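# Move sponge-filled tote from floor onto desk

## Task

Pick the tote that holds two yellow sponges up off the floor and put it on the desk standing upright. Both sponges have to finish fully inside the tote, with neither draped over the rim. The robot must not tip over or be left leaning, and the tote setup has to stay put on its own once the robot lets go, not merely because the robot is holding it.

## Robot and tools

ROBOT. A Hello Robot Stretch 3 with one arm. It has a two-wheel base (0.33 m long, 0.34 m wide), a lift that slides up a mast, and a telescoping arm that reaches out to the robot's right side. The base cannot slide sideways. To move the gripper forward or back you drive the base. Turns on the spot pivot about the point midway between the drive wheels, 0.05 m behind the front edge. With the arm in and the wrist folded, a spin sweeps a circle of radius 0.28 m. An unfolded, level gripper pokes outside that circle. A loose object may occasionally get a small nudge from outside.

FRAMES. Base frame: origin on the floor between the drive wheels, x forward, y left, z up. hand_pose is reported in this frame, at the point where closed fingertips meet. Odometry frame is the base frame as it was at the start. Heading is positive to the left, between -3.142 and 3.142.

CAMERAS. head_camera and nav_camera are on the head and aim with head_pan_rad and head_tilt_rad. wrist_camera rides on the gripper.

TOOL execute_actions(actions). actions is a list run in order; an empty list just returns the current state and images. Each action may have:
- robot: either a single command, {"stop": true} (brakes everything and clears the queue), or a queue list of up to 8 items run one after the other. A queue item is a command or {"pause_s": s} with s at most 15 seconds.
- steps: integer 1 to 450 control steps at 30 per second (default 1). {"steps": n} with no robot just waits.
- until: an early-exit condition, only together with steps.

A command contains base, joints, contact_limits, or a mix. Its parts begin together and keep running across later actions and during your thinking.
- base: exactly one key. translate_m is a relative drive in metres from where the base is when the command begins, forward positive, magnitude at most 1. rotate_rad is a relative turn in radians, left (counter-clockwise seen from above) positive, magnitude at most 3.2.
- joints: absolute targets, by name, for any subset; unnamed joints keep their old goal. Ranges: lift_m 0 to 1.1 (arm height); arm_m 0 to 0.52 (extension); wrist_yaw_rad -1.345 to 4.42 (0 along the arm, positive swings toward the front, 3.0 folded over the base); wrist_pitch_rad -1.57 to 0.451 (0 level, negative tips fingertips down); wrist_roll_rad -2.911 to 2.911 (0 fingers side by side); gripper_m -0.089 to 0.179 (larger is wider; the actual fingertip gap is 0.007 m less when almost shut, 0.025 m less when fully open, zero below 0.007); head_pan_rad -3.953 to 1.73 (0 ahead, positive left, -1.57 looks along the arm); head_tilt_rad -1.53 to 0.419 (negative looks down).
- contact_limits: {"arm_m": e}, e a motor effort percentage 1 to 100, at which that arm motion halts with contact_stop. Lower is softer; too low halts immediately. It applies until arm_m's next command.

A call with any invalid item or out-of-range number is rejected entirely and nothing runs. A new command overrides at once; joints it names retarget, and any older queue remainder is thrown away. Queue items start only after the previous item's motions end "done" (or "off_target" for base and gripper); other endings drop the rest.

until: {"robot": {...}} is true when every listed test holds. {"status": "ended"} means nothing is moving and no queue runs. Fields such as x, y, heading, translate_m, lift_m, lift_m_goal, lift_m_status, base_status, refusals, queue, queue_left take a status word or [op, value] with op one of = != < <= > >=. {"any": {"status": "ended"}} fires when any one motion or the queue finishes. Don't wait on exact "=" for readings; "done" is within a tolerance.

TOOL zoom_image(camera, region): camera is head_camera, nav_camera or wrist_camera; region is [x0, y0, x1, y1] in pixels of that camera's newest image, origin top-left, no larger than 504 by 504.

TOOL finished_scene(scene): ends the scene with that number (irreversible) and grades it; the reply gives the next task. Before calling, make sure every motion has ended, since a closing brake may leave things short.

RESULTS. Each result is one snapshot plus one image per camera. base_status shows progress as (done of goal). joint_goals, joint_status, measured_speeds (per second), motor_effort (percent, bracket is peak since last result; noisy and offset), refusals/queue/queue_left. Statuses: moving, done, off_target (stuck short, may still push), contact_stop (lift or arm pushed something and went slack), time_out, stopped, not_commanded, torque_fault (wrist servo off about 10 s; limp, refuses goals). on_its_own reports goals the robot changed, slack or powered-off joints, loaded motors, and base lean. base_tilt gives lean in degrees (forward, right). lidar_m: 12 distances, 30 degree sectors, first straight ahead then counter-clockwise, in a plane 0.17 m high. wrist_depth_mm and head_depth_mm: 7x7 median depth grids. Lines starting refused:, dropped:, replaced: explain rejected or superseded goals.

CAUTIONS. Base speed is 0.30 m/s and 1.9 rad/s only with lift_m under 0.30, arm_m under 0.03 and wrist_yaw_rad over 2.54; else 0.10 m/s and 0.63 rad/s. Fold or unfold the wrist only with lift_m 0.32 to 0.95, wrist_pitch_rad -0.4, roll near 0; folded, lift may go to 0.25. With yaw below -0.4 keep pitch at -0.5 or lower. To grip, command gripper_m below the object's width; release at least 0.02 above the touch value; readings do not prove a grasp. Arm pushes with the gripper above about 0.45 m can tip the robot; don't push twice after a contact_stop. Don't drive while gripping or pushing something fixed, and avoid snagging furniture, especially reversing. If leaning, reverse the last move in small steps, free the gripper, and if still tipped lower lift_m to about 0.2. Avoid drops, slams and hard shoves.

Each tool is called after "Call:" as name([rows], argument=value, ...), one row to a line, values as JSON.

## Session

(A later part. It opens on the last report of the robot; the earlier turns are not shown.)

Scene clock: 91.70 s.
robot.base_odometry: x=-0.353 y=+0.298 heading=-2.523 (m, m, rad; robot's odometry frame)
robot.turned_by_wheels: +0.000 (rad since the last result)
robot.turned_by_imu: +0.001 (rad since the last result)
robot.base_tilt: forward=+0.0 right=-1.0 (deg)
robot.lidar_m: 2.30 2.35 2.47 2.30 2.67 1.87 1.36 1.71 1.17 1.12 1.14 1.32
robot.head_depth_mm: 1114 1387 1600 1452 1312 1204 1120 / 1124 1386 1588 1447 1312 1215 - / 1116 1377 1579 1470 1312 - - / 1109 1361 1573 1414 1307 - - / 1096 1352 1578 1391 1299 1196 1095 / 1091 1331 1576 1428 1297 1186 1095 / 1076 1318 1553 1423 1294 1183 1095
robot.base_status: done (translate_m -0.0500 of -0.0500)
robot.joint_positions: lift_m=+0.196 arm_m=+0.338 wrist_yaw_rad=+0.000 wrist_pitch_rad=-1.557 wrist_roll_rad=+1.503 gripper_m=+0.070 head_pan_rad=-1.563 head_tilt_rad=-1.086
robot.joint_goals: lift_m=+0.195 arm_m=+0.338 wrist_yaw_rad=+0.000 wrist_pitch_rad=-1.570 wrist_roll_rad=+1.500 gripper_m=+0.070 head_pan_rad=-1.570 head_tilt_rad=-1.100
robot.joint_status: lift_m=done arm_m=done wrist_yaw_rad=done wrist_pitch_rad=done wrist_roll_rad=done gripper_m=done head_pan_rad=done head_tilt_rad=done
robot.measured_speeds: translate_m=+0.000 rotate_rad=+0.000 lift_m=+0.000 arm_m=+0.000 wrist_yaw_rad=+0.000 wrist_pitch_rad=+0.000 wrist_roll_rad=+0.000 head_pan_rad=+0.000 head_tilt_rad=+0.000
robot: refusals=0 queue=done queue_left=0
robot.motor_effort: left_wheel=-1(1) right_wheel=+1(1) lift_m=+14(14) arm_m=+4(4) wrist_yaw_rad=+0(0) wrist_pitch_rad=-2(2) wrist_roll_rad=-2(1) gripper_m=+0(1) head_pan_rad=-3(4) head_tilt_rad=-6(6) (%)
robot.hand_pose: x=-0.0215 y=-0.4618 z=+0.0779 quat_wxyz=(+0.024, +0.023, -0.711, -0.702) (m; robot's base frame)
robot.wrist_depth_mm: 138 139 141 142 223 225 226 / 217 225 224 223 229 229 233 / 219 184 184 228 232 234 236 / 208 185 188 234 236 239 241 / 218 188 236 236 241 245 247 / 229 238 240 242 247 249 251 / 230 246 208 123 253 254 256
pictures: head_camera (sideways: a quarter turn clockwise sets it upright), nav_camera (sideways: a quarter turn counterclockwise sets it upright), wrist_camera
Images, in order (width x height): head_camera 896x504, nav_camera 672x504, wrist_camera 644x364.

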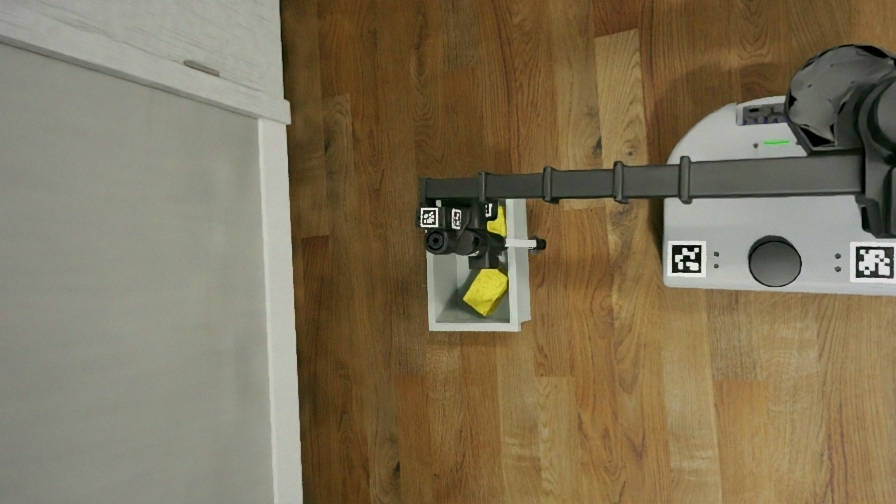

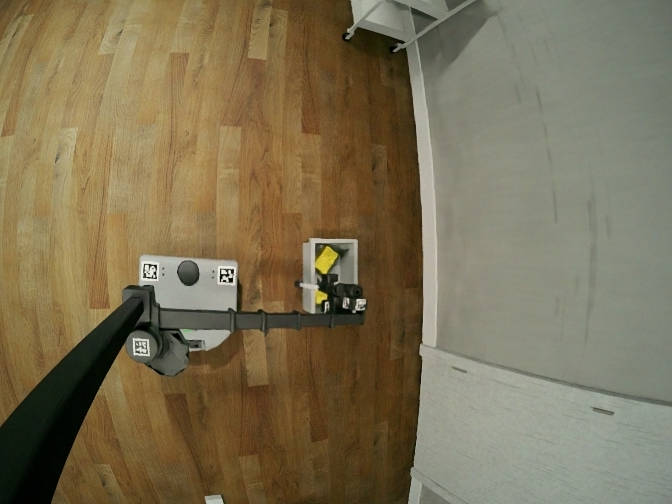

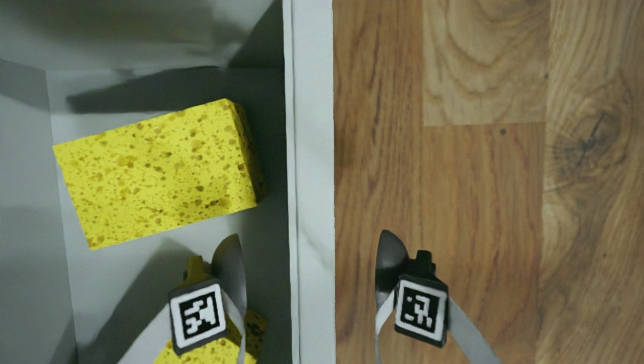

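Call:
execute_actions([
  {"robot":[{"joints":{"lift_m":0.17}},{"joints":{"gripper_m":0.03}}],"steps":300,"until":{"robot":{"status":"ended"}}},
])

Scene clock: 98.53 s.
robot.base_odometry: x=-0.353 y=+0.298 heading=-2.523 (m, m, rad; robot's odometry frame)
robot.turned_by_wheels: +0.000 (rad since the last result)
robot.turned_by_imu: +0.001 (rad since the last result)
robot.base_tilt: forward=-0.1 right=-0.8 (deg)
robot.lidar_m: 2.31 2.36 2.48 2.30 2.68 1.87 1.36 1.70 1.18 1.12 1.14 1.33
robot.head_depth_mm: 1116 1392 1596 1448 1310 1202 1108 / 1120 1388 1586 1442 1306 1207 - / 1118 1373 1580 1459 1310 - - / 1106 1359 1566 1413 1305 - - / 1098 1346 1577 1389 1303 1187 1101 / 1084 1338 1559 1435 1299 1191 1096 / 1075 1330 1545 1432 1302 1186 1094
robot.base_status: done (translate_m -0.0500 of -0.0500)
robot.joint_positions: lift_m=+0.171 arm_m=+0.338 wrist_yaw_rad=+0.000 wrist_pitch_rad=-1.560 wrist_roll_rad=+1.503 gripper_m=+0.030 head_pan_rad=-1.563 head_tilt_rad=-1.086
robot.joint_goals: lift_m=+0.170 arm_m=+0.338 wrist_yaw_rad=+0.000 wrist_pitch_rad=-1.570 wrist_roll_rad=+1.500 gripper_m=+0.030 head_pan_rad=-1.570 head_tilt_rad=-1.100
robot.joint_status: lift_m=done arm_m=done wrist_yaw_rad=done wrist_pitch_rad=done wrist_roll_rad=done gripper_m=done head_pan_rad=done head_tilt_rad=done
robot.measured_speeds: translate_m=+0.000 rotate_rad=+0.000 lift_m=+0.000 arm_m=+0.000 wrist_yaw_rad=+0.000 wrist_pitch_rad=+0.000 wrist_roll_rad=+0.000 head_pan_rad=+0.000 head_tilt_rad=+0.000
robot: refusals=0 queue=done queue_left=0
robot.motor_effort: left_wheel=-1(1) right_wheel=+1(1) lift_m=+15(11) arm_m=+4(4) wrist_yaw_rad=+0(1) wrist_pitch_rad=-1(2) wrist_roll_rad=-1(1) gripper_m=-1(89) head_pan_rad=-3(3) head_tilt_rad=-6(6) (%)
robot.hand_pose: x=-0.0215 y=-0.4610 z=+0.0530 quat_wxyz=(+0.024, +0.023, -0.710, -0.703) (m; robot's base frame)
robot.wrist_depth_mm: 138 139 141 85 200 202 202 / 196 197 199 87 205 206 207 / 199 157 174 88 208 212 212 / 160 160 163 90 211 214 217 / 164 163 211 92 217 220 220 / 211 213 213 93 221 226 226 / 218 216 202 95 227 226 229
pictures: head_camera (sideways: a quarter turn clockwise sets it upright), nav_camera (sideways: a quarter turn counterclockwise sets it upright), wrist_camera
Images, in order (width x height): head_camera 896x504, nav_camera 672x504, wrist_camera 644x364.

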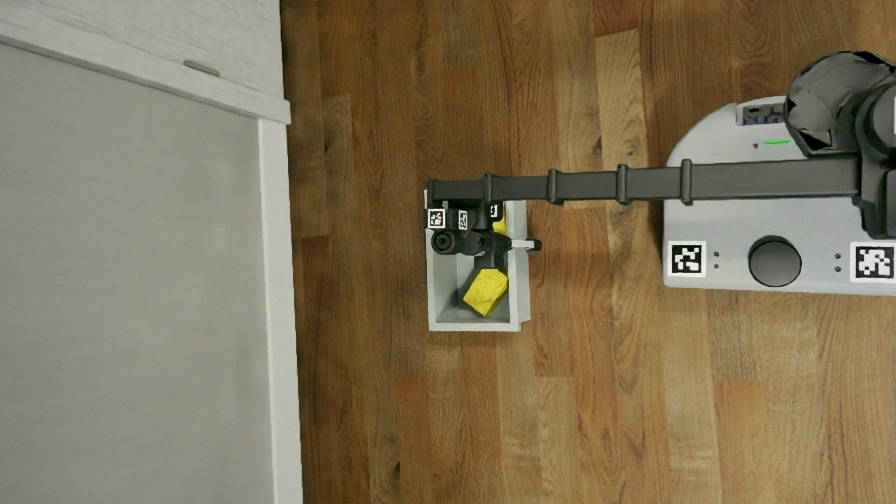

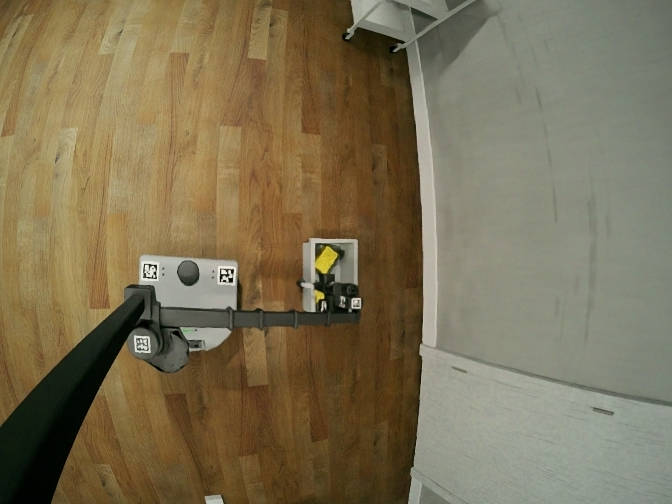

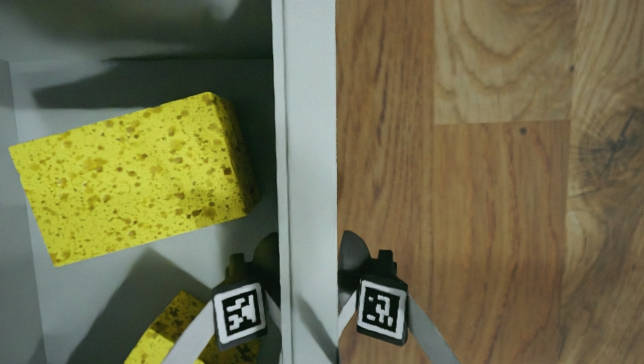

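Call:
execute_actions([
  {"robot":[{"joints":{"gripper_m":-0.03}},{"pause_s":0.5},{"joints":{"lift_m":0.28}}],"steps":300,"until":{"robot":{"status":"ended"}}},
])

Scene clock: 109.97 s.
robot.base_odometry: x=-0.353 y=+0.298 heading=-2.523 (m, m, rad; robot's odometry frame)
robot.turned_by_wheels: +0.000 (rad since the last result)
robot.turned_by_imu: +0.002 (rad since the last result)
robot.base_tilt: forward=+0.1 right=-0.9 (deg)
robot.lidar_m: 2.30 2.36 2.48 2.30 2.68 1.86 1.36 1.70 0.46 0.45 0.47 1.32
robot.head_depth_mm: 1111 1385 1610 1450 1309 1199 1130 / 1128 1395 1589 1444 1309 1213 - / 1115 1383 1570 1426 1285 - - / 1105 1370 1570 1281 1287 - - / 1093 1346 1578 1397 1291 1191 1095 / 1093 1338 1570 1436 1299 1190 1095 / 1078 1325 1555 1426 1290 1192 1094
robot.base_status: done (translate_m -0.0500 of -0.0500)
robot.joint_positions: lift_m=+0.279 arm_m=+0.338 wrist_yaw_rad=+0.000 wrist_pitch_rad=-1.563 wrist_roll_rad=+1.502 gripper_m=-0.026 head_pan_rad=-1.563 head_tilt_rad=-1.086
robot.joint_goals: lift_m=+0.280 arm_m=+0.338 wrist_yaw_rad=+0.000 wrist_pitch_rad=-1.570 wrist_roll_rad=+1.500 gripper_m=-0.027 head_pan_rad=-1.570 head_tilt_rad=-1.100
robot.joint_status: lift_m=done arm_m=done wrist_yaw_rad=done wrist_pitch_rad=done wrist_roll_rad=done gripper_m=done head_pan_rad=done head_tilt_rad=done
robot.measured_speeds: translate_m=+0.000 rotate_rad=+0.000 lift_m=+0.000 arm_m=+0.000 wrist_yaw_rad=+0.000 wrist_pitch_rad=+0.000 wrist_roll_rad=+0.000 head_pan_rad=+0.000 head_tilt_rad=+0.000
robot: refusals=0 queue=done queue_left=0
robot.motor_effort: left_wheel=-1(0) right_wheel=+1(1) lift_m=+61(64) arm_m=+4(4) wrist_yaw_rad=+0(0) wrist_pitch_rad=+0(2) wrist_roll_rad=-1(2) gripper_m=-22(99) head_pan_rad=-4(3) head_tilt_rad=-6(6) (%)
robot.hand_pose: x=-0.0215 y=-0.4603 z=+0.1614 quat_wxyz=(+0.024, +0.024, -0.709, -0.704) (m; robot's base frame)
robot.wrist_depth_mm: 193 204 188 67 307 307 312 / 195 209 154 71 313 312 316 / 201 175 161 75 316 319 324 / 203 190 172 79 324 325 331 / 203 254 238 84 334 335 336 / 206 266 206 90 341 341 344 / 208 252 216 98 346 342 350
pictures: head_camera (sideways: a quarter turn clockwise sets it upright), nav_camera (sideways: a quarter turn counterclockwise sets it upright), wrist_camera
Images, in order (width x height): head_camera 896x504, nav_camera 672x504, wrist_camera 644x364.

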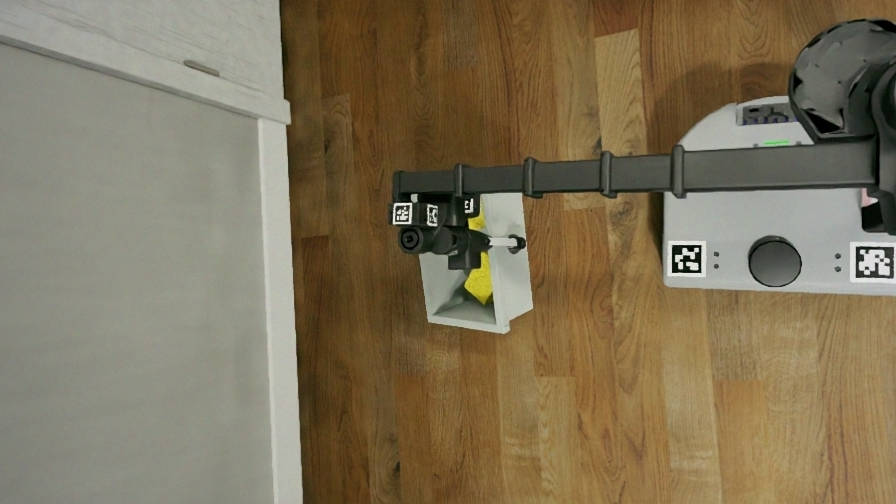

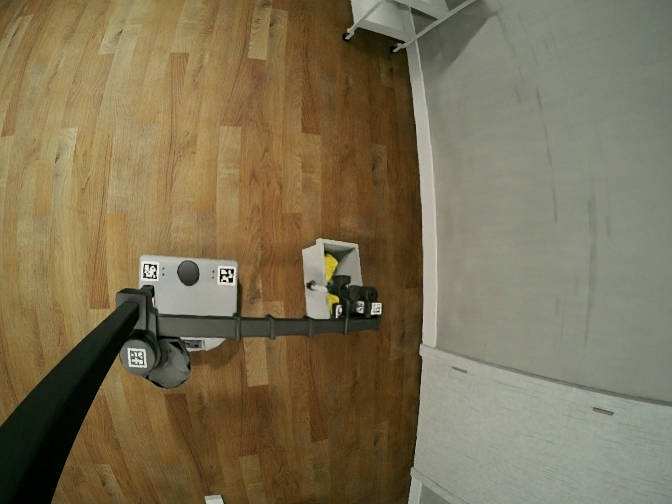

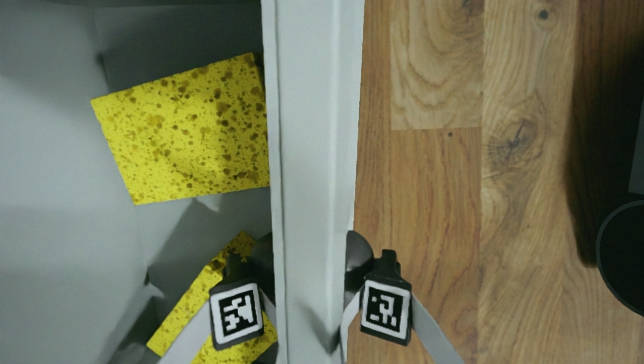

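Call:
execute_actions([
  {"robot":{"joints":{"wrist_pitch_rad":-1.25,"head_tilt_rad":-0.9}},"steps":100,"until":{"robot":{"status":"ended"}}},
  {"steps":15},
])

Call:
zoom_image(camera="head_camera", region=[350,100,750,400])

Scene clock: 118.73 s.
robot.base_odometry: x=-0.353 y=+0.298 heading=-2.523 (m, m, rad; robot's odometry frame)
robot.turned_by_wheels: +0.000 (rad since the last result)
robot.turned_by_imu: +0.001 (rad since the last result)
robot.base_tilt: forward=+0.0 right=-0.8 (deg)
robot.lidar_m: 2.30 2.36 2.47 2.30 2.67 1.86 1.36 1.70 0.54 0.51 0.52 1.32
robot.head_depth_mm: 1011 1196 1477 1631 1407 1243 1111 / 1021 1199 1477 1619 1410 1226 1124 / 1013 1195 1473 1618 1375 1234 - / 1002 1183 1451 1622 1309 1238 1145 / 992 1178 1428 1619 1326 1232 1101 / 989 1160 1415 1610 1394 1230 1104 / 979 1150 1401 1590 1395 1230 1104
robot.base_status: done (translate_m -0.0500 of -0.0500)
robot.joint_positions: lift_m=+0.279 arm_m=+0.338 wrist_yaw_rad=+0.000 wrist_pitch_rad=-1.274 wrist_roll_rad=+1.502 gripper_m=-0.023 head_pan_rad=-1.563 head_tilt_rad=-0.902
robot.joint_goals: lift_m=+0.280 arm_m=+0.338 wrist_yaw_rad=+0.000 wrist_pitch_rad=-1.250 wrist_roll_rad=+1.500 gripper_m=-0.024 head_pan_rad=-1.570 head_tilt_rad=-0.900
robot.joint_status: lift_m=done arm_m=done wrist_yaw_rad=done wrist_pitch_rad=done wrist_roll_rad=done gripper_m=done head_pan_rad=done head_tilt_rad=done
robot.measured_speeds: translate_m=+0.000 rotate_rad=+0.000 lift_m=+0.000 arm_m=+0.000 wrist_yaw_rad=+0.000 wrist_pitch_rad=+0.000 wrist_roll_rad=+0.000 head_pan_rad=+0.000 head_tilt_rad=+0.000
robot: refusals=0 queue=done queue_left=0
robot.on_its_own: gripper_m is held at -0.024, not at your -0.030, by its stall guard, which is not easing now
robot.motor_effort: left_wheel=-1(1) right_wheel=+1(1) lift_m=+62(61) arm_m=+3(3) wrist_yaw_rad=+0(1) wrist_pitch_rad=+7(10) wrist_roll_rad=-1(1) gripper_m=-22(24) head_pan_rad=-3(3) head_tilt_rad=+1(14) (%)
robot.hand_pose: x=-0.0216 y=-0.5344 z=+0.1657 quat_wxyz=(+0.028, +0.020, -0.803, -0.595) (m; robot's base frame)
robot.wrist_depth_mm: 183 211 169 73 290 272 256 / 195 226 207 75 295 275 261 / 196 202 169 78 302 282 265 / 199 209 181 82 307 287 269 / 202 240 249 87 314 287 272 / 201 253 283 93 311 294 274 / 203 252 240 102 326 301 281
pictures: head_camera (sideways: a quarter turn clockwise sets it upright), nav_camera (sideways: a quarter turn counterclockwise sets it upright), wrist_camera
Images, in order (width x height): head_camera 896x504, nav_camera 672x504, wrist_camera 644x364.

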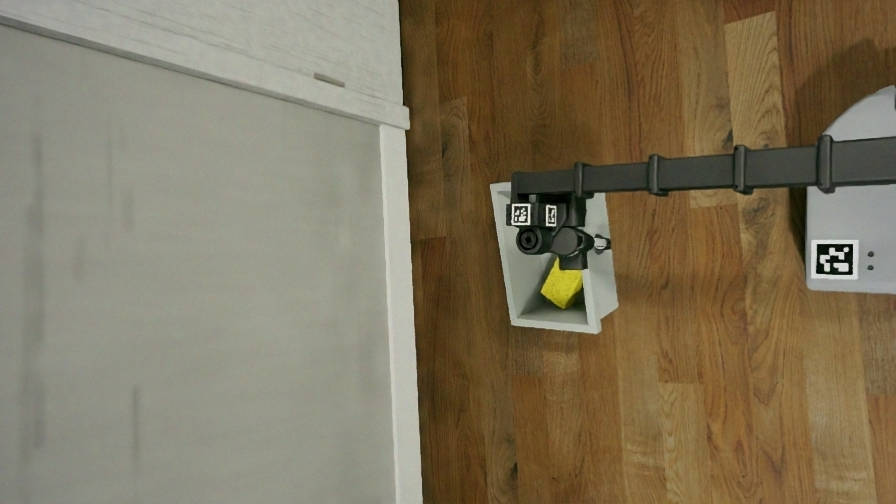

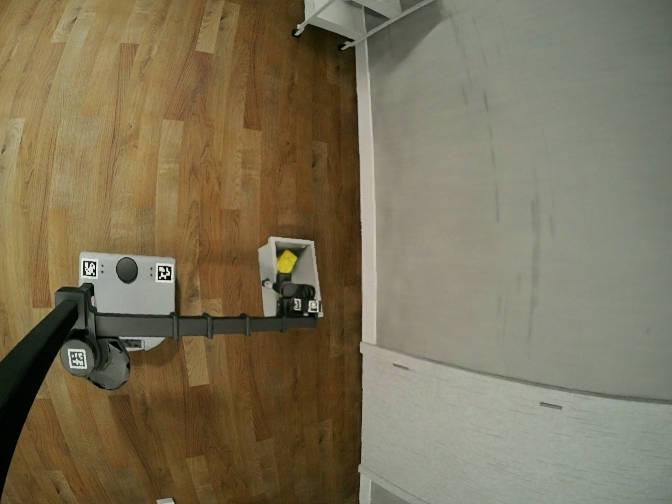

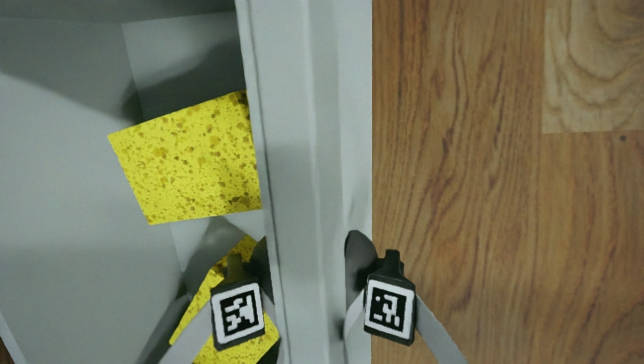

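Region (350, 100, 750, 400) of head_camera's 896x504 image, scaled by 1.260, with more detail than that image has; it fills the top 378 rows of this view, and the rest is white.

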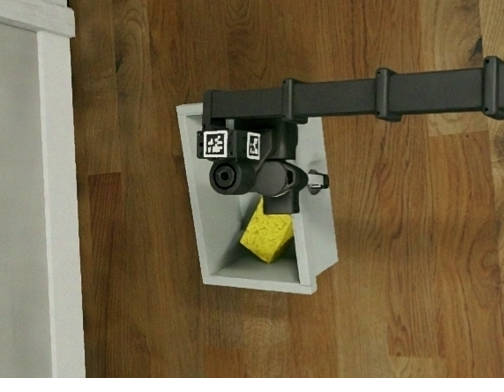

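Call:
execute_actions([
  {"robot":[{"joints":{"wrist_pitch_rad":-1.5}},{"joints":{"lift_m":0.175,"wrist_pitch_rad":-1.57}},{"joints":{"gripper_m":0.06}},{"joints":{"lift_m":0.19}},{"base":{"translate_m":0.03}},{"joints":{"lift_m":0.155,"head_tilt_rad":-1.1}}],"steps":450,"until":{"robot":{"status":"ended"}}},
])

Scene clock: 130.10 s.
robot.base_odometry: x=-0.353 y=+0.298 heading=-2.524 (m, m, rad; robot's odometry frame)
robot.turned_by_wheels: +0.000 (rad since the last result)
robot.turned_by_imu: +0.001 (rad since the last result)
robot.base_tilt: forward=+0.0 right=-0.9 (deg)
robot.lidar_m: 2.31 2.36 2.48 2.31 2.68 1.87 1.36 1.70 1.17 1.12 1.14 1.32
robot.head_depth_mm: 1013 1200 1471 1630 1409 1237 1114 / 1016 1210 1470 1618 1413 1234 1127 / 1019 1194 1472 1631 1429 1238 - / 1004 1186 1444 1621 1392 1233 1148 / 994 1175 1427 1613 1377 1230 1104 / 988 1164 1414 1605 1391 1236 1100 / 979 1151 1396 1592 1390 1227 1099
robot.base_status: done (translate_m -0.0500 of -0.0500)
robot.joint_positions: lift_m=+0.177 arm_m=+0.338 wrist_yaw_rad=+0.000 wrist_pitch_rad=-1.563 wrist_roll_rad=+1.501 gripper_m=-0.023 head_pan_rad=-1.563 head_tilt_rad=-0.902
robot.joint_goals: lift_m=+0.177 arm_m=+0.338 wrist_yaw_rad=+0.000 wrist_pitch_rad=-1.570 wrist_roll_rad=+1.500 gripper_m=-0.024 head_pan_rad=-1.570 head_tilt_rad=-0.900
robot.joint_status: lift_m=contact_stop arm_m=done wrist_yaw_rad=done wrist_pitch_rad=done wrist_roll_rad=done gripper_m=done head_pan_rad=done head_tilt_rad=done
robot.measured_speeds: translate_m=+0.000 rotate_rad=+0.000 lift_m=+0.000 arm_m=+0.000 wrist_yaw_rad=+0.000 wrist_pitch_rad=+0.000 wrist_roll_rad=+0.000 head_pan_rad=+0.000 head_tilt_rad=+0.000
robot: refusals=0 queue=dropped queue_left=0
robot.on_its_own: gripper_m is held at -0.024, not at your -0.030, by its stall guard, which is not easing now; lift_m is slack since a contact_stop, until your next command for it
robot.motor_effort: left_wheel=-1(2) right_wheel=+3(4) lift_m=+35(61) arm_m=+3(3) wrist_yaw_rad=+0(0) wrist_pitch_rad=+0(8) wrist_roll_rad=+0(1) gripper_m=-20(22) head_pan_rad=-3(3) head_tilt_rad=+1(0) (%)
robot.hand_pose: x=-0.0215 y=-0.4603 z=+0.0589 quat_wxyz=(+0.025, +0.024, -0.709, -0.704) (m; robot's base frame)
robot.wrist_depth_mm: 128 131 133 91 208 209 211 / 204 203 205 93 211 213 215 / 208 208 210 95 214 215 221 / 210 211 213 97 219 221 223 / 170 171 215 98 224 228 228 / 172 174 220 100 228 230 232 / 215 181 227 103 235 235 237
pictures: head_camera (sideways: a quarter turn clockwise sets it upright), nav_camera (sideways: a quarter turn counterclockwise sets it upright), wrist_camera
dropped: robot: command 1 of its queue: lift_m: contact_stop
Images, in order (width x height): head_camera 896x504, nav_camera 672x504, wrist_camera 644x364.

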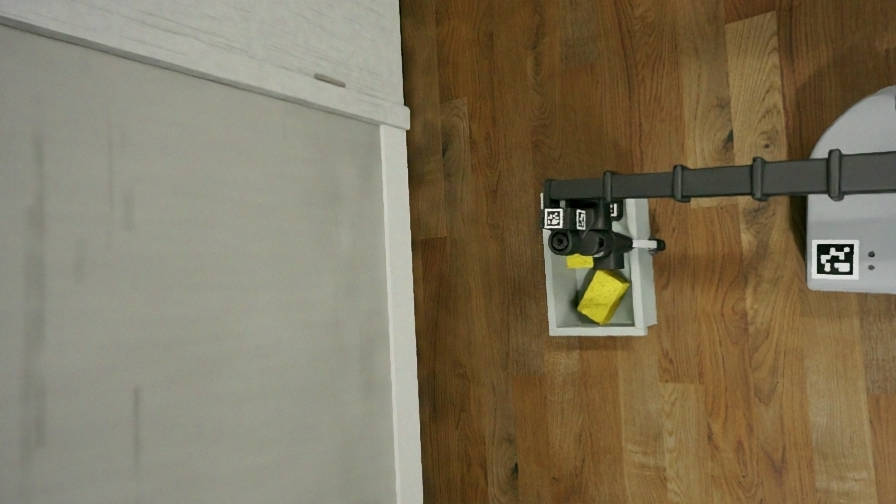

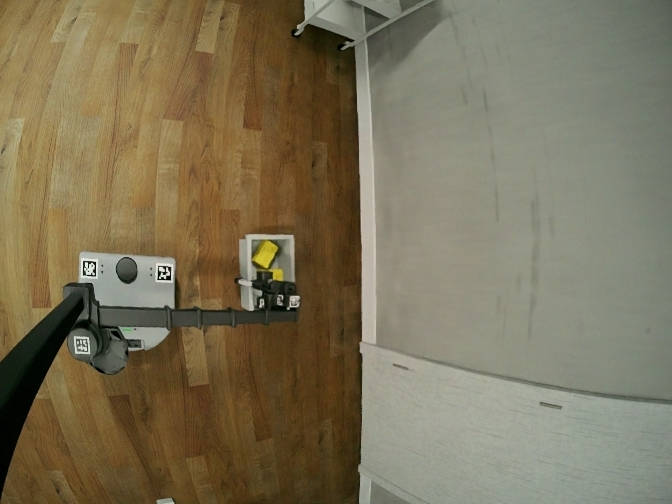

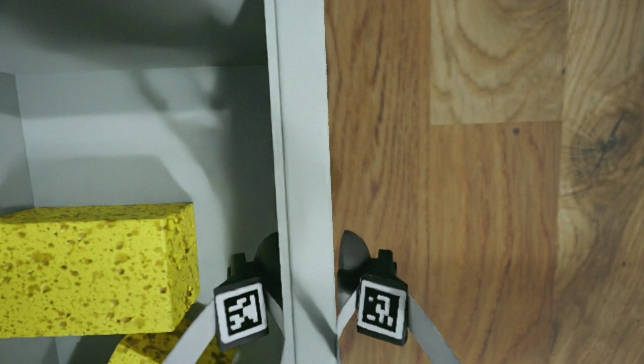

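Call:
execute_actions([
  {"robot":[{"joints":{"gripper_m":0.06}},{"joints":{"lift_m":0.19}},{"base":{"translate_m":0.02}},{"joints":{"lift_m":0.155}}],"steps":450,"until":{"robot":{"status":"ended"}}},
])

Scene clock: 138.20 s.
robot.base_odometry: x=-0.369 y=+0.286 heading=-2.523 (m, m, rad; robot's odometry frame)
robot.turned_by_wheels: +0.000 (rad since the last result)
robot.turned_by_imu: +0.002 (rad since the last result)
robot.base_tilt: forward=+0.0 right=-0.9 (deg)
robot.lidar_m: 2.29 2.33 2.47 2.30 2.68 1.88 1.38 1.70 1.18 1.12 1.14 1.31
robot.head_depth_mm: 1023 1201 1472 1639 1409 1240 1116 / 1020 1202 1469 1623 1405 1243 1128 / 1006 1192 1465 1627 1428 1239 - / 999 1178 1451 1620 1395 1238 1149 / 995 1168 1424 1611 1371 1228 1104 / 985 1156 1411 1616 1392 1232 1099 / 978 1148 1395 1596 1397 1220 1104
robot.base_status: done (translate_m +0.0200 of +0.0200)
robot.joint_positions: lift_m=+0.156 arm_m=+0.338 wrist_yaw_rad=+0.000 wrist_pitch_rad=-1.560 wrist_roll_rad=+1.501 gripper_m=+0.060 head_pan_rad=-1.563 head_tilt_rad=-0.902
robot.joint_goals: lift_m=+0.155 arm_m=+0.338 wrist_yaw_rad=+0.000 wrist_pitch_rad=-1.570 wrist_roll_rad=+1.500 gripper_m=+0.060 head_pan_rad=-1.570 head_tilt_rad=-0.900
robot.joint_status: lift_m=done arm_m=done wrist_yaw_rad=done wrist_pitch_rad=done wrist_roll_rad=done gripper_m=done head_pan_rad=done head_tilt_rad=done
robot.measured_speeds: translate_m=+0.000 rotate_rad=+0.000 lift_m=+0.000 arm_m=+0.000 wrist_yaw_rad=+0.000 wrist_pitch_rad=+0.000 wrist_roll_rad=+0.000 head_pan_rad=+0.000 head_tilt_rad=+0.000
robot: refusals=0 queue=done queue_left=0
robot.motor_effort: left_wheel=+0(1) right_wheel=+0(6) lift_m=+13(60) arm_m=+3(3) wrist_yaw_rad=+0(1) wrist_pitch_rad=-1(1) wrist_roll_rad=-1(0) gripper_m=+0(89) head_pan_rad=-3(3) head_tilt_rad=+1(0) (%)
robot.hand_pose: x=-0.0215 y=-0.4611 z=+0.0380 quat_wxyz=(+0.025, +0.024, -0.710, -0.703) (m; robot's base frame)
robot.wrist_depth_mm: 178 179 180 70 185 187 188 / 182 183 183 72 190 191 193 / 186 186 188 73 194 194 196 / 172 169 191 75 197 199 200 / 148 149 194 76 202 204 205 / 150 151 198 78 206 207 208 / 201 156 204 79 212 212 213
pictures: head_camera (sideways: a quarter turn clockwise sets it upright), nav_camera (sideways: a quarter turn counterclockwise sets it upright), wrist_camera
Images, in order (width x height): head_camera 896x504, nav_camera 672x504, wrist_camera 644x364.

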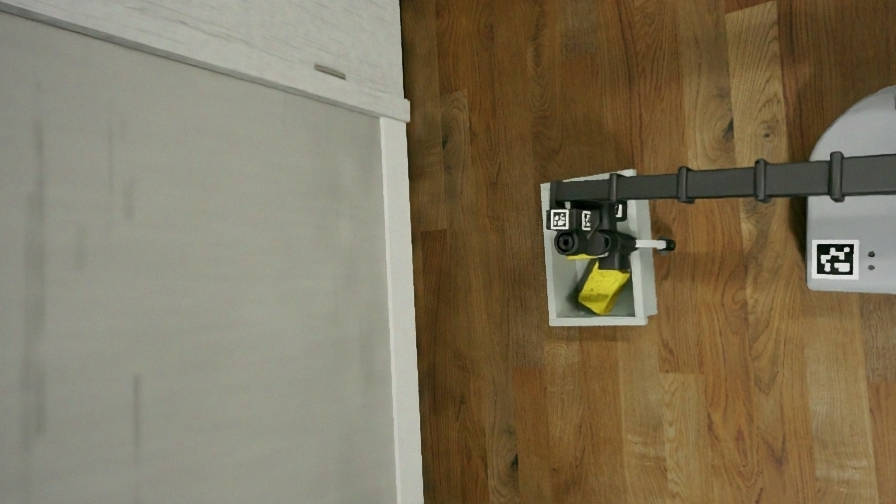

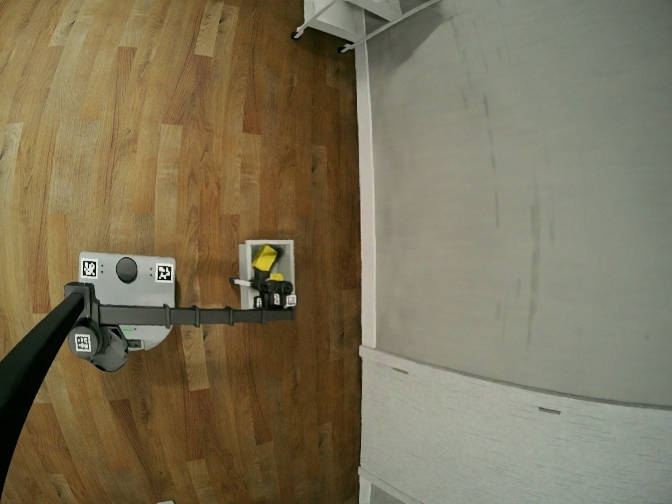

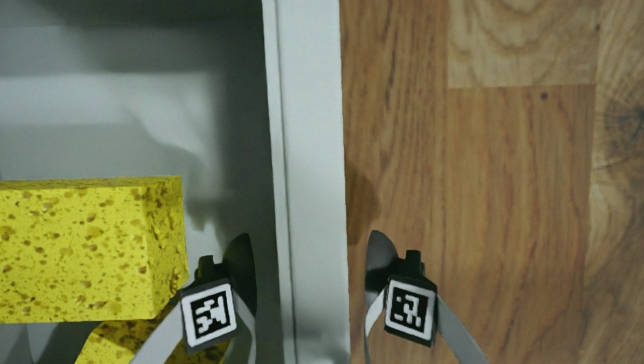

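Call:
execute_actions([
  {"robot":[{"joints":{"gripper_m":-0.025}},{"pause_s":0.5},{"joints":{"lift_m":0.3,"wrist_pitch_rad":-1.4}}],"steps":300,"until":{"robot":{"status":"ended"}}},
])

Scene clock: 146.80 s.
robot.base_odometry: x=-0.369 y=+0.286 heading=-2.523 (m, m, rad; robot's odometry frame)
robot.turned_by_wheels: +0.000 (rad since the last result)
robot.turned_by_imu: +0.002 (rad since the last result)
robot.base_tilt: forward=+0.1 right=-0.9 (deg)
robot.lidar_m: 2.28 2.35 2.48 2.30 2.68 1.88 1.38 1.70 0.51 0.48 1.14 1.31
robot.head_depth_mm: 1021 1198 1469 1634 1412 1247 1111 / 1018 1200 1476 1633 1402 1245 1125 / 1007 1192 1452 1621 1347 1235 - / 1004 1183 1443 1626 1222 1235 1152 / 992 1170 1423 1612 1329 1235 1100 / 985 1159 1415 1604 1393 1230 1100 / 979 1146 1396 1587 1389 1220 1101
robot.base_status: done (translate_m +0.0200 of +0.0200)
robot.joint_positions: lift_m=+0.299 arm_m=+0.338 wrist_yaw_rad=+0.000 wrist_pitch_rad=-1.417 wrist_roll_rad=+1.501 gripper_m=-0.024 head_pan_rad=-1.563 head_tilt_rad=-0.902
robot.joint_goals: lift_m=+0.300 arm_m=+0.338 wrist_yaw_rad=+0.000 wrist_pitch_rad=-1.400 wrist_roll_rad=+1.500 gripper_m=-0.025 head_pan_rad=-1.570 head_tilt_rad=-0.900
robot.joint_status: lift_m=done arm_m=done wrist_yaw_rad=done wrist_pitch_rad=done wrist_roll_rad=done gripper_m=done head_pan_rad=done head_tilt_rad=done
robot.measured_speeds: translate_m=+0.000 rotate_rad=+0.000 lift_m=+0.000 arm_m=+0.000 wrist_yaw_rad=+0.000 wrist_pitch_rad=+0.000 wrist_roll_rad=+0.000 head_pan_rad=+0.000 head_tilt_rad=+0.000
robot: refusals=0 queue=done queue_left=0
robot.motor_effort: left_wheel=+0(1) right_wheel=+0(1) lift_m=+62(63) arm_m=+3(3) wrist_yaw_rad=+0(0) wrist_pitch_rad=+5(6) wrist_roll_rad=-1(1) gripper_m=-21(99) head_pan_rad=-3(3) head_tilt_rad=+1(1) (%)
robot.hand_pose: x=-0.0216 y=-0.4979 z=+0.1809 quat_wxyz=(+0.027, +0.022, -0.759, -0.651) (m; robot's base frame)
robot.wrist_depth_mm: 197 195 188 69 317 302 293 / 204 200 193 71 319 310 302 / 207 207 197 73 326 314 304 / 168 163 199 75 332 320 313 / 172 165 199 76 335 328 315 / 191 171 189 78 343 331 318 / 209 177 214 80 350 337 327
pictures: head_camera (sideways: a quarter turn clockwise sets it upright), nav_camera (sideways: a quarter turn counterclockwise sets it upright), wrist_camera
Images, in order (width x height): head_camera 896x504, nav_camera 672x504, wrist_camera 644x364.

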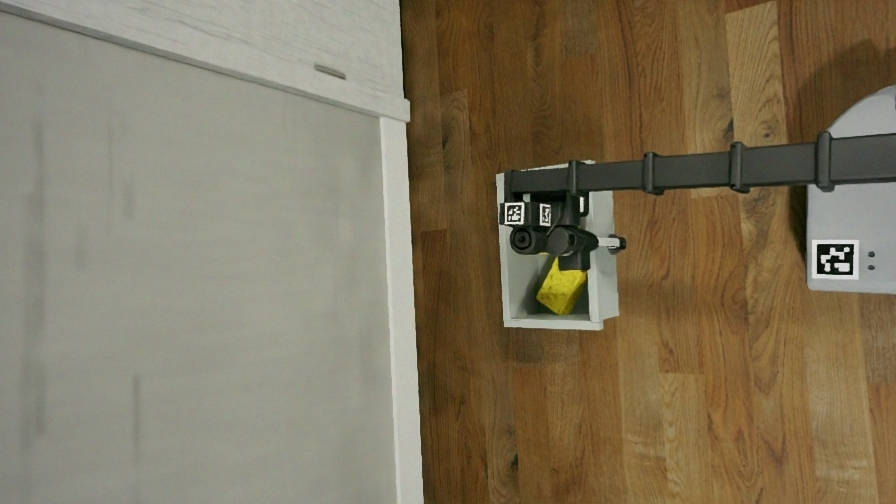

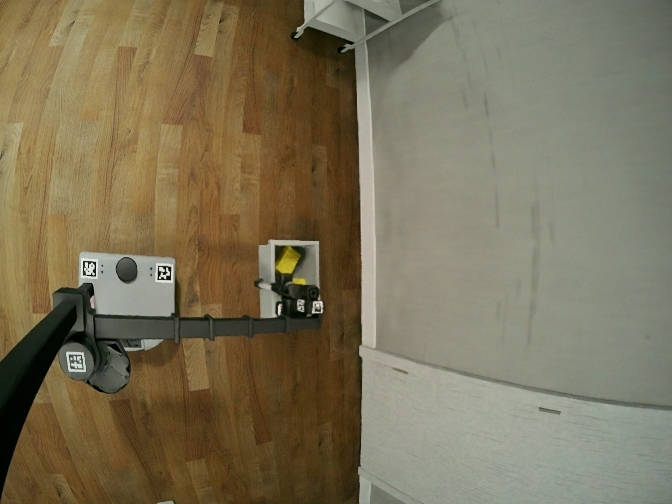

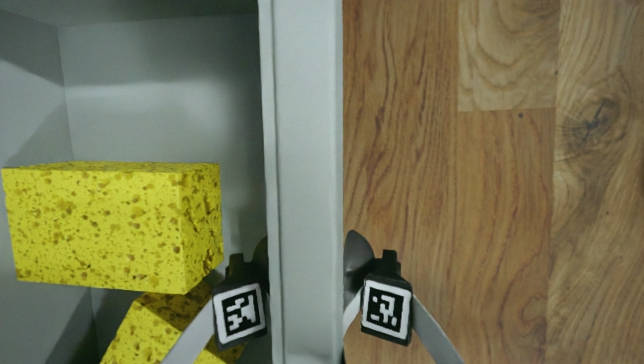

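Call:
execute_actions([
  {"robot":[{"joints":{"lift_m":1.03,"head_pan_rad":-3.0,"head_tilt_rad":-0.7}},{"joints":{"arm_m":0.1},"base":{"translate_m":-0.6}}],"steps":450,"until":{"robot":{"status":"ended"}}},
])

Scene clock: 185.17 s.
robot.base_odometry: x=+0.120 y=+0.634 heading=-2.523 (m, m, rad; robot's odometry frame)
robot.turned_by_wheels: +0.000 (rad since the last result)
robot.turned_by_imu: +0.003 (rad since the last result)
robot.base_tilt: forward=+0.1 right=-0.8 (deg)
robot.lidar_m: 2.08 2.95 2.69 2.35 1.45 1.32 0.78 1.26 1.22 1.15 1.19 1.53
robot.head_depth_mm: 1017 - - - - 1297 1160 / 1027 - - - - 1314 1158 / 1045 1187 - - - 1312 1159 / 1055 1187 - - - 1300 1153 / 1062 1191 - - - 1329 1152 / 1066 1191 - - - 1333 1150 / 1072 1200 - - - 1323 1147
robot.base_status: done (translate_m -0.6000 of -0.6000)
robot.joint_positions: lift_m=+1.029 arm_m=+0.100 wrist_yaw_rad=+0.000 wrist_pitch_rad=-1.416 wrist_roll_rad=+1.501 gripper_m=-0.024 head_pan_rad=-2.993 head_tilt_rad=-0.705
robot.joint_goals: lift_m=+1.030 arm_m=+0.100 wrist_yaw_rad=+0.000 wrist_pitch_rad=-1.400 wrist_roll_rad=+1.500 gripper_m=-0.025 head_pan_rad=-3.000 head_tilt_rad=-0.700
robot.joint_status: lift_m=done arm_m=done wrist_yaw_rad=done wrist_pitch_rad=done wrist_roll_rad=done gripper_m=done head_pan_rad=done head_tilt_rad=done
robot.measured_speeds: translate_m=+0.000 rotate_rad=+0.000 lift_m=+0.000 arm_m=+0.000 wrist_yaw_rad=+0.000 wrist_pitch_rad=+0.000 wrist_roll_rad=+0.000 head_pan_rad=+0.000 head_tilt_rad=+0.000
robot: refusals=0 queue=done queue_left=0
robot.motor_effort: left_wheel=+0(4) right_wheel=+1(2) lift_m=+61(63) arm_m=-4(5) wrist_yaw_rad=-1(0) wrist_pitch_rad=+5(5) wrist_roll_rad=+0(0) gripper_m=-21(21) head_pan_rad=-3(37) head_tilt_rad=+2(16) (%)
robot.hand_pose: x=-0.0215 y=-0.2607 z=+0.9109 quat_wxyz=(+0.027, +0.023, -0.759, -0.650) (m; robot's base frame)
robot.wrist_depth_mm: 198 194 187 70 - 977 945 / 205 200 193 71 - 987 972 / 205 206 197 73 - - 987 / 168 163 200 75 - - - / 172 167 200 76 - - - / 191 172 189 78 - - - / 207 177 213 81 - - -
pictures: head_camera (sideways: a quarter turn clockwise sets it upright), nav_camera (sideways: a quarter turn counterclockwise sets it upright), wrist_camera
Images, in order (width x height): head_camera 896x504, nav_camera 672x504, wrist_camera 644x364.

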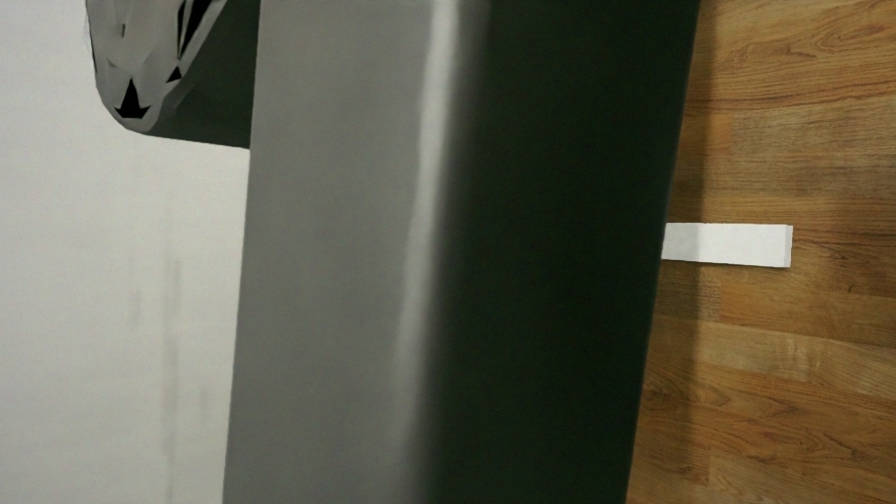

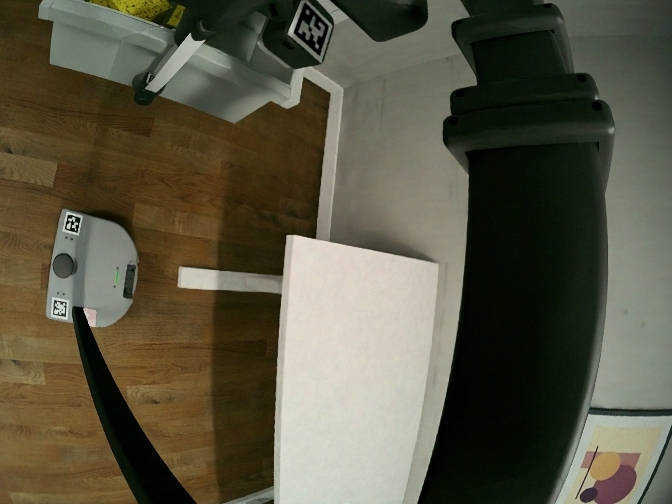

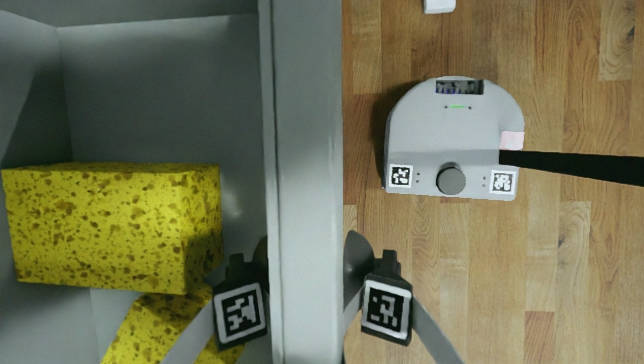

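Call:
execute_actions([
  {"robot":[{"base":{"translate_m":-0.1}},{"base":{"rotate_rad":-1.57},"joints":{"head_pan_rad":-1.57,"head_tilt_rad":-0.8}},{"base":{"translate_m":-0.4},"joints":{"lift_m":1.06}}],"steps":450,"until":{"robot":{"status":"ended"}}},
])

Scene clock: 203.30 s.
robot.base_odometry: x=+0.433 y=+0.366 heading=+2.190 (m, m, rad; robot's odometry frame)
robot.turned_by_wheels: -1.570 (rad since the last result)
robot.turned_by_imu: -1.558 (rad since the last result)
robot.base_tilt: forward=+0.1 right=-0.9 (deg)
robot.lidar_m: 1.55 1.60 2.06 2.95 3.00 1.99 2.11 1.85 1.09 1.17 0.82 1.53
robot.head_depth_mm: - - - 344 414 1293 1131 / - - - 515 407 1295 1130 / - - - - 403 1285 1130 / 1020 1141 1039 444 388 1281 1127 / 1004 1131 1001 465 390 1277 1121 / 1001 1124 489 473 386 1279 1122 / 987 1110 958 398 648 1253 1123
robot.base_status: done (translate_m -0.4000 of -0.4000)
robot.joint_positions: lift_m=+1.059 arm_m=+0.100 wrist_yaw_rad=+0.000 wrist_pitch_rad=-1.416 wrist_roll_rad=+1.501 gripper_m=-0.024 head_pan_rad=-1.577 head_tilt_rad=-0.790
robot.joint_goals: lift_m=+1.060 arm_m=+0.100 wrist_yaw_rad=+0.000 wrist_pitch_rad=-1.400 wrist_roll_rad=+1.500 gripper_m=-0.025 head_pan_rad=-1.570 head_tilt_rad=-0.800
robot.joint_status: lift_m=done arm_m=done wrist_yaw_rad=done wrist_pitch_rad=done wrist_roll_rad=done gripper_m=done head_pan_rad=done head_tilt_rad=done
robot.measured_speeds: translate_m=+0.000 rotate_rad=+0.000 lift_m=+0.000 arm_m=+0.000 wrist_yaw_rad=+0.000 wrist_pitch_rad=+0.000 wrist_roll_rad=+0.000 head_pan_rad=+0.000 head_tilt_rad=+0.000
robot: refusals=0 queue=done queue_left=0
robot.motor_effort: left_wheel=+2(5) right_wheel=-2(7) lift_m=+62(65) arm_m=-4(5) wrist_yaw_rad=-1(0) wrist_pitch_rad=+5(5) wrist_roll_rad=-1(1) gripper_m=-22(22) head_pan_rad=+2(35) head_tilt_rad=-4(12) (%)
robot.hand_pose: x=-0.0215 y=-0.2607 z=+0.9409 quat_wxyz=(+0.027, +0.023, -0.759, -0.650) (m; robot's base frame)
robot.wrist_depth_mm: 197 194 186 70 - - 944 / 205 201 192 71 - - 983 / 206 205 196 73 - - - / 169 163 199 74 - - - / 172 165 199 76 - - - / 191 173 189 78 - - - / 207 177 212 81 - - -
pictures: head_camera (sideways: a quarter turn clockwise sets it upright), nav_camera (sideways: a quarter turn counterclockwise sets it upright), wrist_camera
Images, in order (width x height): head_camera 896x504, nav_camera 672x504, wrist_camera 644x364.

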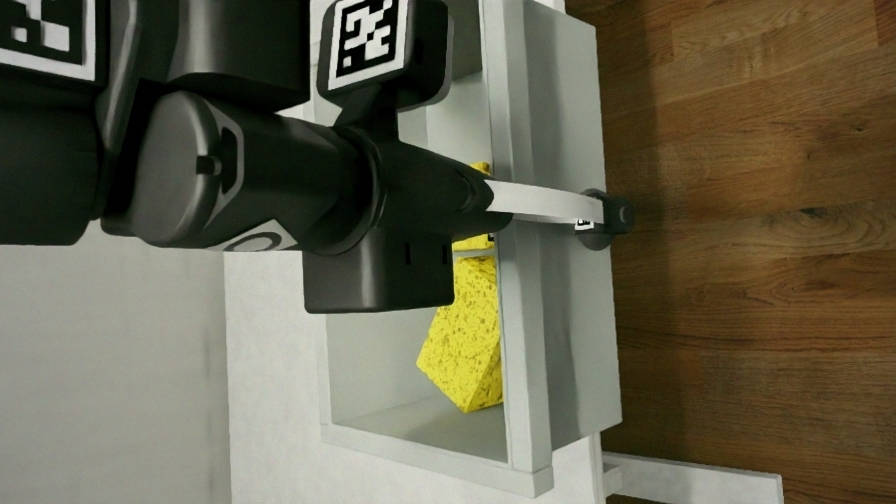

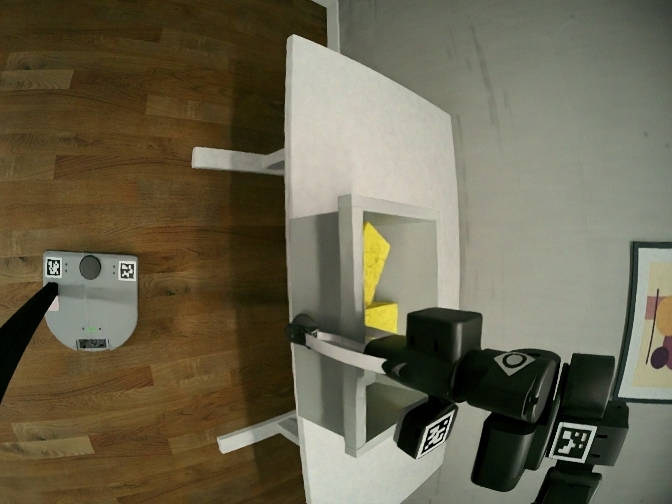

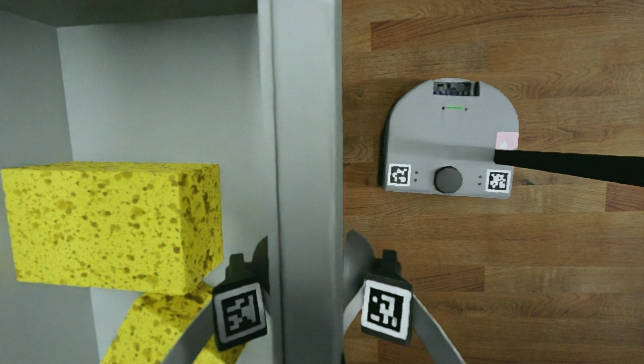

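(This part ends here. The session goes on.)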